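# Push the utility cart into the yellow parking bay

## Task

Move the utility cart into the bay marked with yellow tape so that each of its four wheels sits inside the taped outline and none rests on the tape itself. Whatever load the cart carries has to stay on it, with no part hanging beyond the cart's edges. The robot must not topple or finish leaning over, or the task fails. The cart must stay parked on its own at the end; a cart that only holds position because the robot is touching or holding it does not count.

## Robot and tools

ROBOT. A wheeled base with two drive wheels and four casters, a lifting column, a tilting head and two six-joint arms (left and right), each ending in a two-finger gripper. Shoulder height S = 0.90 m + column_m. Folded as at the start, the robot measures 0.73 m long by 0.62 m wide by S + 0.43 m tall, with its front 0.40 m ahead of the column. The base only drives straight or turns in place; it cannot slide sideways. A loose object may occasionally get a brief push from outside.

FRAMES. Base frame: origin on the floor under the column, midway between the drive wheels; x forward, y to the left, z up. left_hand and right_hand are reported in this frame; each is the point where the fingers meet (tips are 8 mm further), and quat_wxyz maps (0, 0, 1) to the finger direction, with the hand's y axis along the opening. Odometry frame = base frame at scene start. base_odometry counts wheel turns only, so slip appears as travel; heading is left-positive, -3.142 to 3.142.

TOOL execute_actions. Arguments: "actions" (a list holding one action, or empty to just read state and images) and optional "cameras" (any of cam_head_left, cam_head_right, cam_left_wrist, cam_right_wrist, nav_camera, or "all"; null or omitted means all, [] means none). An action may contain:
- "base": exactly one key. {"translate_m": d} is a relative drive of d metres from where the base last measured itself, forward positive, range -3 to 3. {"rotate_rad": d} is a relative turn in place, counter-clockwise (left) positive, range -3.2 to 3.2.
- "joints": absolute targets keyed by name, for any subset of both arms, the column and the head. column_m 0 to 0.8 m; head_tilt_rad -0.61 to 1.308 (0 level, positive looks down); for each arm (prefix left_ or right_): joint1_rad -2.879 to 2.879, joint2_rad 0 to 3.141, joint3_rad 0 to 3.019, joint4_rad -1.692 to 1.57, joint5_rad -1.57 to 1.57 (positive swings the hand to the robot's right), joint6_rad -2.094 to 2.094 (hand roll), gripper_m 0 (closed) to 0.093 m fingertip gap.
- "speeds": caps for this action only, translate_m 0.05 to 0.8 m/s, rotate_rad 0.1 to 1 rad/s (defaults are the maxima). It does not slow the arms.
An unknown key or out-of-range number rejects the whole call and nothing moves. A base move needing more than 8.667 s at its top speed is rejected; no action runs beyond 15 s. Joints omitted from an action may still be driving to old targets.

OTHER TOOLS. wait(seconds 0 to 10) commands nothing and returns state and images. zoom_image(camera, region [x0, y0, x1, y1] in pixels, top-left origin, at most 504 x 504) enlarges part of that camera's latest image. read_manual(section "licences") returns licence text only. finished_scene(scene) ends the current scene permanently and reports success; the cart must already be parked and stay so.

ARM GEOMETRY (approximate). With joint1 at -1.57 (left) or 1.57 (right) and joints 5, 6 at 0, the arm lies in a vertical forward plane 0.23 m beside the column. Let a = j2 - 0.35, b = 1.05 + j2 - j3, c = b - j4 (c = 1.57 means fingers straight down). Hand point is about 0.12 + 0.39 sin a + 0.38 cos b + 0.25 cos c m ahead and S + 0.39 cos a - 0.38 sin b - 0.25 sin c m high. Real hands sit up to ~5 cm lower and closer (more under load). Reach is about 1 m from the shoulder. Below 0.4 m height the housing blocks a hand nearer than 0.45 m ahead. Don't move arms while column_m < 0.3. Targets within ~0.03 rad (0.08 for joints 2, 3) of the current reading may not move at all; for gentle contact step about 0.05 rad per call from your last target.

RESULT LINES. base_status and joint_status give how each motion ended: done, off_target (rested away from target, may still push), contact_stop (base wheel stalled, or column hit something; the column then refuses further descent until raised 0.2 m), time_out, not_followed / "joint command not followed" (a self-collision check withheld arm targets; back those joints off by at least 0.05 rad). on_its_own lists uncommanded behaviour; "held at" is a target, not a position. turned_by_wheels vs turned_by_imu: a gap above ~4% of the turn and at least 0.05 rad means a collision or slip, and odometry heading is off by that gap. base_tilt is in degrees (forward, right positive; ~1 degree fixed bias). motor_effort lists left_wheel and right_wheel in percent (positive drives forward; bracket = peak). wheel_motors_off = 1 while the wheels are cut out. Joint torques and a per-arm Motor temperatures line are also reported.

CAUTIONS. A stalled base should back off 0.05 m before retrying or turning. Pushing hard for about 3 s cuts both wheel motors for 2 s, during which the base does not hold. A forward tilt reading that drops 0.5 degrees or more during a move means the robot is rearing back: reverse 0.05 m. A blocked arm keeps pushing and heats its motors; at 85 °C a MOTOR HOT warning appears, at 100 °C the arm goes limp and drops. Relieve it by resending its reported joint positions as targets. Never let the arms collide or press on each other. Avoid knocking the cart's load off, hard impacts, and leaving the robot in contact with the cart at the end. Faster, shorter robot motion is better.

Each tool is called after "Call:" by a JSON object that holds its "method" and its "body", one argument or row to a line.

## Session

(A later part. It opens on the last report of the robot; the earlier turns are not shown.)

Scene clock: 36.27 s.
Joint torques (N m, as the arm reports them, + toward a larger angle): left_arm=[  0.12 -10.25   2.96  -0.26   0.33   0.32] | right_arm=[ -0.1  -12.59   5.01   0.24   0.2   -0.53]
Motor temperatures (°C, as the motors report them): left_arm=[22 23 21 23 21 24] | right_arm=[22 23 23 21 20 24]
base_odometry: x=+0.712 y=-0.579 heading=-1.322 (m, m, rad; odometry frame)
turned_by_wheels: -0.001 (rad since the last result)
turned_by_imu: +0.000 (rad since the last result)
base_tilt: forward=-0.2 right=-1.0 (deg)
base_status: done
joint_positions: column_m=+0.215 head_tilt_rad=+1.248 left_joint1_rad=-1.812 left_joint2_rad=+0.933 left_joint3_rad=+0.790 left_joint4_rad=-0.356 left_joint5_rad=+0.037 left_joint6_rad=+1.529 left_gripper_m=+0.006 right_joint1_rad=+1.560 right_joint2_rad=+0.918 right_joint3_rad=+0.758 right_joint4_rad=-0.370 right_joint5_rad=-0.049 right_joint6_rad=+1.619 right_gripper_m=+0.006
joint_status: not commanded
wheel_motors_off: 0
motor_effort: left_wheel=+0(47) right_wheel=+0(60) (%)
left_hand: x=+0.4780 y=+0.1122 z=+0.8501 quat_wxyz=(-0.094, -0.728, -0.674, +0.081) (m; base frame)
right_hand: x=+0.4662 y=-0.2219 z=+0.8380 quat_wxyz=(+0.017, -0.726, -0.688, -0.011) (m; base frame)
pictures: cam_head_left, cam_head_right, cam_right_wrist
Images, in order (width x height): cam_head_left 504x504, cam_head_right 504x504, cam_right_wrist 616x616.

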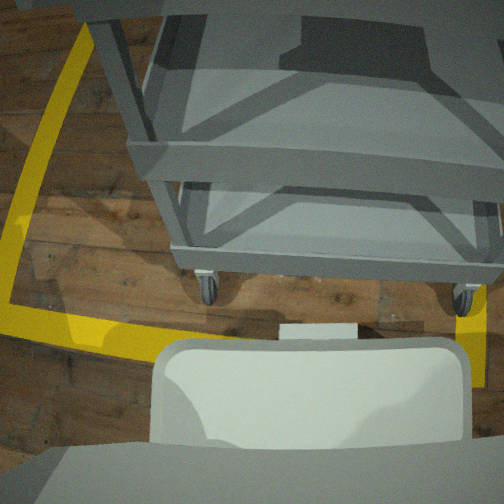

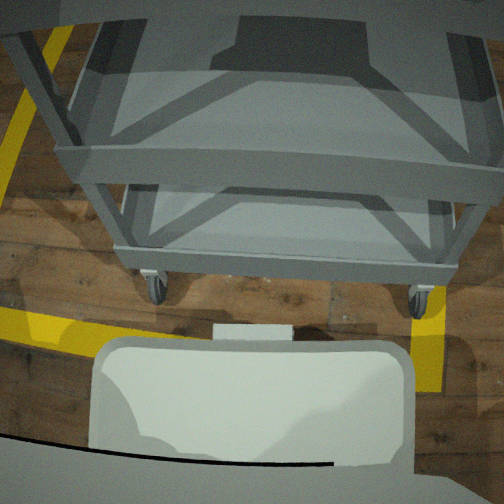

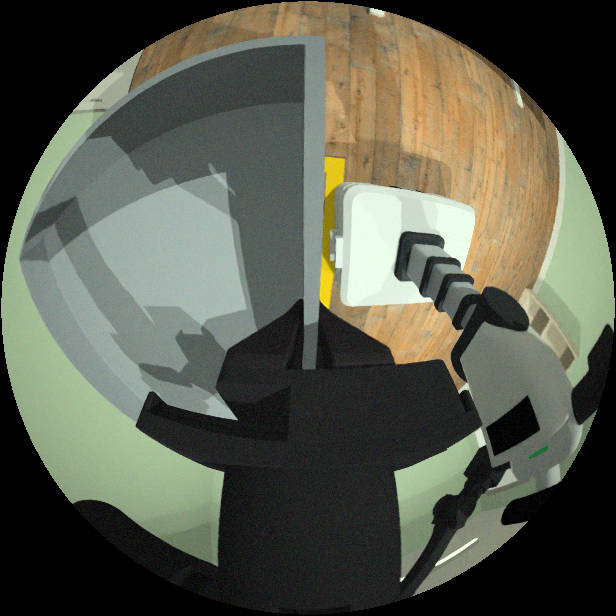

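Call:
{"method": "execute_actions", "body": {
  "actions": [
    {"base":{"rotate_rad":0.2},"speeds":{"rotate_rad":0.25}}
  ],
  "cameras": []
}}

Call:
{"method": "execute_actions", "body": {
  "actions": [
    {"base":{"translate_m":0.06},"speeds":{"translate_m":0.1}}
  ],
  "cameras": []
}}

Call:
{"method": "execute_actions", "body": {
  "actions": [
    {"joints":{"left_gripper_m":0.09,"right_gripper_m":0.09,"column_m":0.32}}
  ],
  "cameras": []
}}

Call:
{"method": "execute_actions", "body": {
  "actions": [
    {"base":{"translate_m":-0.7},"joints":{"head_tilt_rad":0.9}}
  ]
}}

Scene clock: 38.13 s.
Joint torques (N m, as the arm reports them, + toward a larger angle): left_arm=[ -0.44 -10.3    2.72  -0.1    0.41   0.33] | right_arm=[ -0.95 -13.57   3.76  -0.04   0.32  -0.36]
Motor temperatures (°C, as the motors report them): left_arm=[22 23 21 23 21 24] | right_arm=[22 23 23 21 20 24]
base_odometry: x=+0.712 y=-0.579 heading=-1.123 (m, m, rad; odometry frame)
turned_by_wheels: +0.199 (rad since the last result)
turned_by_imu: +0.199 (rad since the last result)
base_tilt: forward=-0.2 right=-0.9 (deg)
base_status: done
joint_positions: column_m=+0.215 head_tilt_rad=+1.248 left_joint1_rad=-1.796 left_joint2_rad=+0.931 left_joint3_rad=+0.795 left_joint4_rad=-0.361 left_joint5_rad=+0.035 left_joint6_rad=+1.528 left_gripper_m=+0.006 right_joint1_rad=+1.573 right_joint2_rad=+0.925 right_joint3_rad=+0.775 right_joint4_rad=-0.361 right_joint5_rad=-0.053 right_joint6_rad=+1.606 right_gripper_m=+0.006
joint_status: not commanded
wheel_motors_off: 0
motor_effort: left_wheel=-1(53) right_wheel=+1(57) (%)
left_hand: x=+0.4809 y=+0.1192 z=+0.8498 quat_wxyz=(-0.089, -0.726, -0.678, +0.075) (m; base frame)
right_hand: x=+0.4769 y=-0.2154 z=+0.8381 quat_wxyz=(+0.015, -0.719, -0.695, -0.023) (m; base frame)
pictures: none
No camera images: the call's "cameras" was empty. Leave "cameras" out to get every camera's image.

Scene clock: 39.33 s.
Joint torques (N m, as the arm reports them, + toward a larger angle): left_arm=[-0.31 -9.55  4.25  0.14  0.19  0.51] | right_arm=[ -0.93 -13.22   4.3    0.14   0.25  -0.11]
Motor temperatures (°C, as the motors report them): left_arm=[22 23 21 23 21 24] | right_arm=[22 24 23 21 20 24]
base_odometry: x=+0.738 y=-0.633 heading=-1.122 (m, m, rad; odometry frame)
turned_by_wheels: +0.001 (rad since the last result)
turned_by_imu: +0.001 (rad since the last result)
base_tilt: forward=-0.2 right=-1.0 (deg)
base_status: done
joint_positions: column_m=+0.215 head_tilt_rad=+1.248 left_joint1_rad=-1.799 left_joint2_rad=+0.923 left_joint3_rad=+0.773 left_joint4_rad=-0.372 left_joint5_rad=+0.041 left_joint6_rad=+1.506 left_gripper_m=+0.006 right_joint1_rad=+1.572 right_joint2_rad=+0.922 right_joint3_rad=+0.768 right_joint4_rad=-0.366 right_joint5_rad=-0.051 right_joint6_rad=+1.584 right_gripper_m=+0.006
joint_status: not commanded
wheel_motors_off: 0
motor_effort: left_wheel=+1(42) right_wheel=+0(54) (%)
left_hand: x=+0.4672 y=+0.1186 z=+0.8497 quat_wxyz=(-0.081, -0.719, -0.684, +0.087) (m; base frame)
right_hand: x=+0.4719 y=-0.2163 z=+0.8381 quat_wxyz=(+0.017, -0.711, -0.702, -0.019) (m; base frame)
pictures: none
No camera images: the call's "cameras" was empty. Leave "cameras" out to get every camera's image.

Scene clock: 41.30 s.
Joint torques (N m, as the arm reports them, + toward a larger angle): left_arm=[-0.14 -9.54  4.17  0.24  0.31  0.09] | right_arm=[ -0.94 -13.19   4.4    0.05   0.15  -0.06]
Motor temperatures (°C, as the motors report them): left_arm=[22 23 21 23 21 24] | right_arm=[22 24 23 21 20 24]
base_odometry: x=+0.738 y=-0.633 heading=-1.122 (m, m, rad; odometry frame)
turned_by_wheels: +0.000 (rad since the last result)
turned_by_imu: +0.000 (rad since the last result)
base_tilt: forward=-0.2 right=-1.0 (deg)
base_status: not commanded
joint_positions: column_m=+0.320 head_tilt_rad=+1.248 left_joint1_rad=-1.799 left_joint2_rad=+0.923 left_joint3_rad=+0.773 left_joint4_rad=-0.372 left_joint5_rad=+0.037 left_joint6_rad=+1.555 left_gripper_m=+0.090 right_joint1_rad=+1.572 right_joint2_rad=+0.922 right_joint3_rad=+0.768 right_joint4_rad=-0.366 right_joint5_rad=-0.048 right_joint6_rad=+1.580 right_gripper_m=+0.090
joint_status: all done
wheel_motors_off: 0
motor_effort: left_wheel=+2(3) right_wheel=+1(3) (%)
left_hand: x=+0.4672 y=+0.1191 z=+0.9544 quat_wxyz=(-0.082, -0.736, -0.667, +0.084) (m; base frame)
right_hand: x=+0.4718 y=-0.2168 z=+0.9428 quat_wxyz=(+0.016, -0.710, -0.704, -0.018) (m; base frame)
pictures: none
No camera images: the call's "cameras" was empty. Leave "cameras" out to get every camera's image.

Scene clock: 44.23 s.
Joint torques (N m, as the arm reports them, + toward a larger angle): left_arm=[-0.44 -9.32  4.08  0.12  0.34  0.09] | right_arm=[ -0.62 -12.74   4.06   0.2    0.14  -0.05]
Motor temperatures (°C, as the motors report them): left_arm=[22 23 21 23 21 24] | right_arm=[22 24 23 21 20 24]
base_odometry: x=+0.434 y=-0.002 heading=-1.122 (m, m, rad; odometry frame)
turned_by_wheels: +0.000 (rad since the last result)
turned_by_imu: -0.003 (rad since the last result)
base_tilt: forward=-0.2 right=-0.9 (deg)
base_status: done
joint_positions: column_m=+0.320 head_tilt_rad=+0.914 left_joint1_rad=-1.799 left_joint2_rad=+0.923 left_joint3_rad=+0.773 left_joint4_rad=-0.372 left_joint5_rad=+0.037 left_joint6_rad=+1.556 left_gripper_m=+0.090 right_joint1_rad=+1.572 right_joint2_rad=+0.922 right_joint3_rad=+0.768 right_joint4_rad=-0.366 right_joint5_rad=-0.048 right_joint6_rad=+1.579 right_gripper_m=+0.090
joint_status: all done
wheel_motors_off: 0
motor_effort: left_wheel=+0(59) right_wheel=-1(51) (%)
left_hand: x=+0.4672 y=+0.1192 z=+0.9544 quat_wxyz=(-0.082, -0.736, -0.666, +0.083) (m; base frame)
right_hand: x=+0.4723 y=-0.2168 z=+0.9429 quat_wxyz=(+0.016, -0.710, -0.704, -0.018) (m; base frame)
pictures: cam_head_left, cam_head_right, cam_left_wrist, cam_right_wrist, nav_camera
Images, in order (width x height): cam_head_left 504x504, cam_head_right 504x504, cam_left_wrist 616x616, cam_right_wrist 616x616, nav_camera 504x504.

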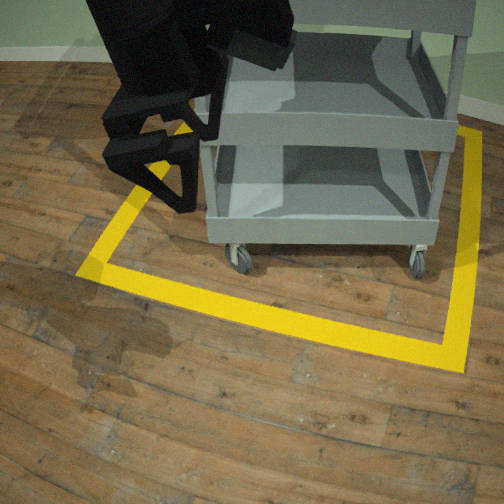

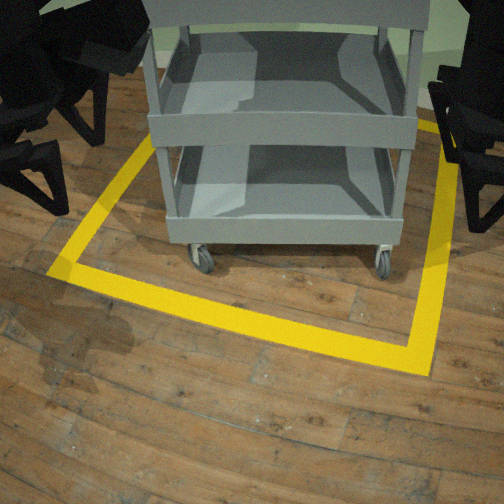

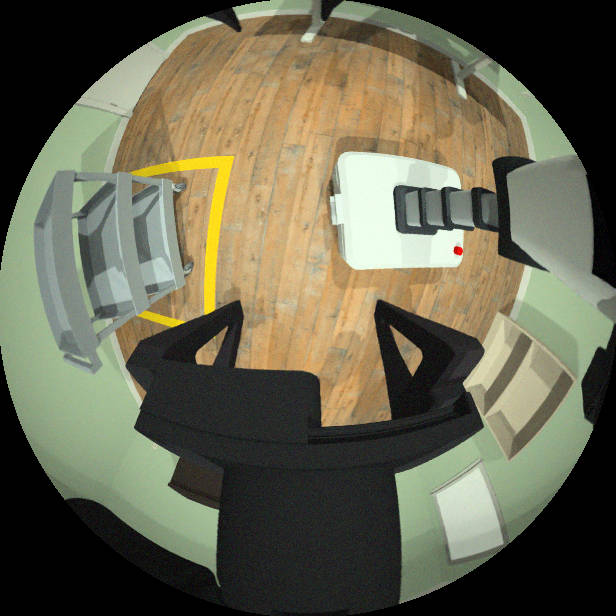

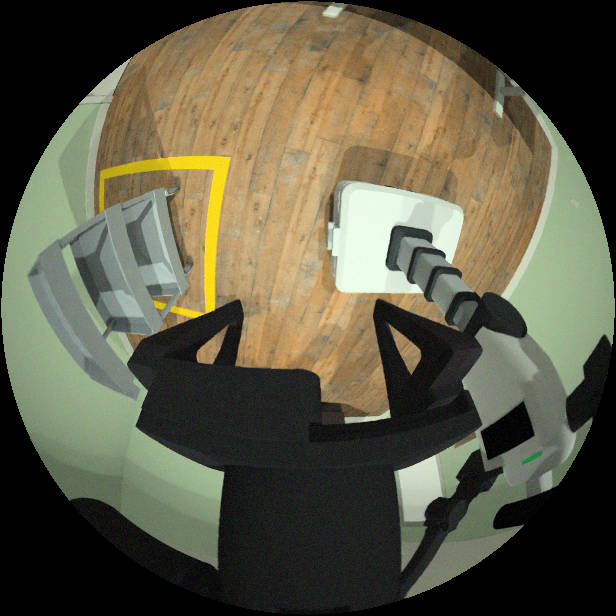

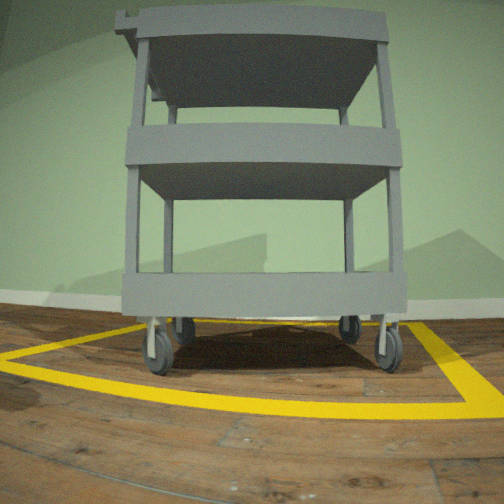

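All inside.

Call:
{"method": "finished_scene", "body": {
  "scene": 1
}}

The scene is finished: the task was done.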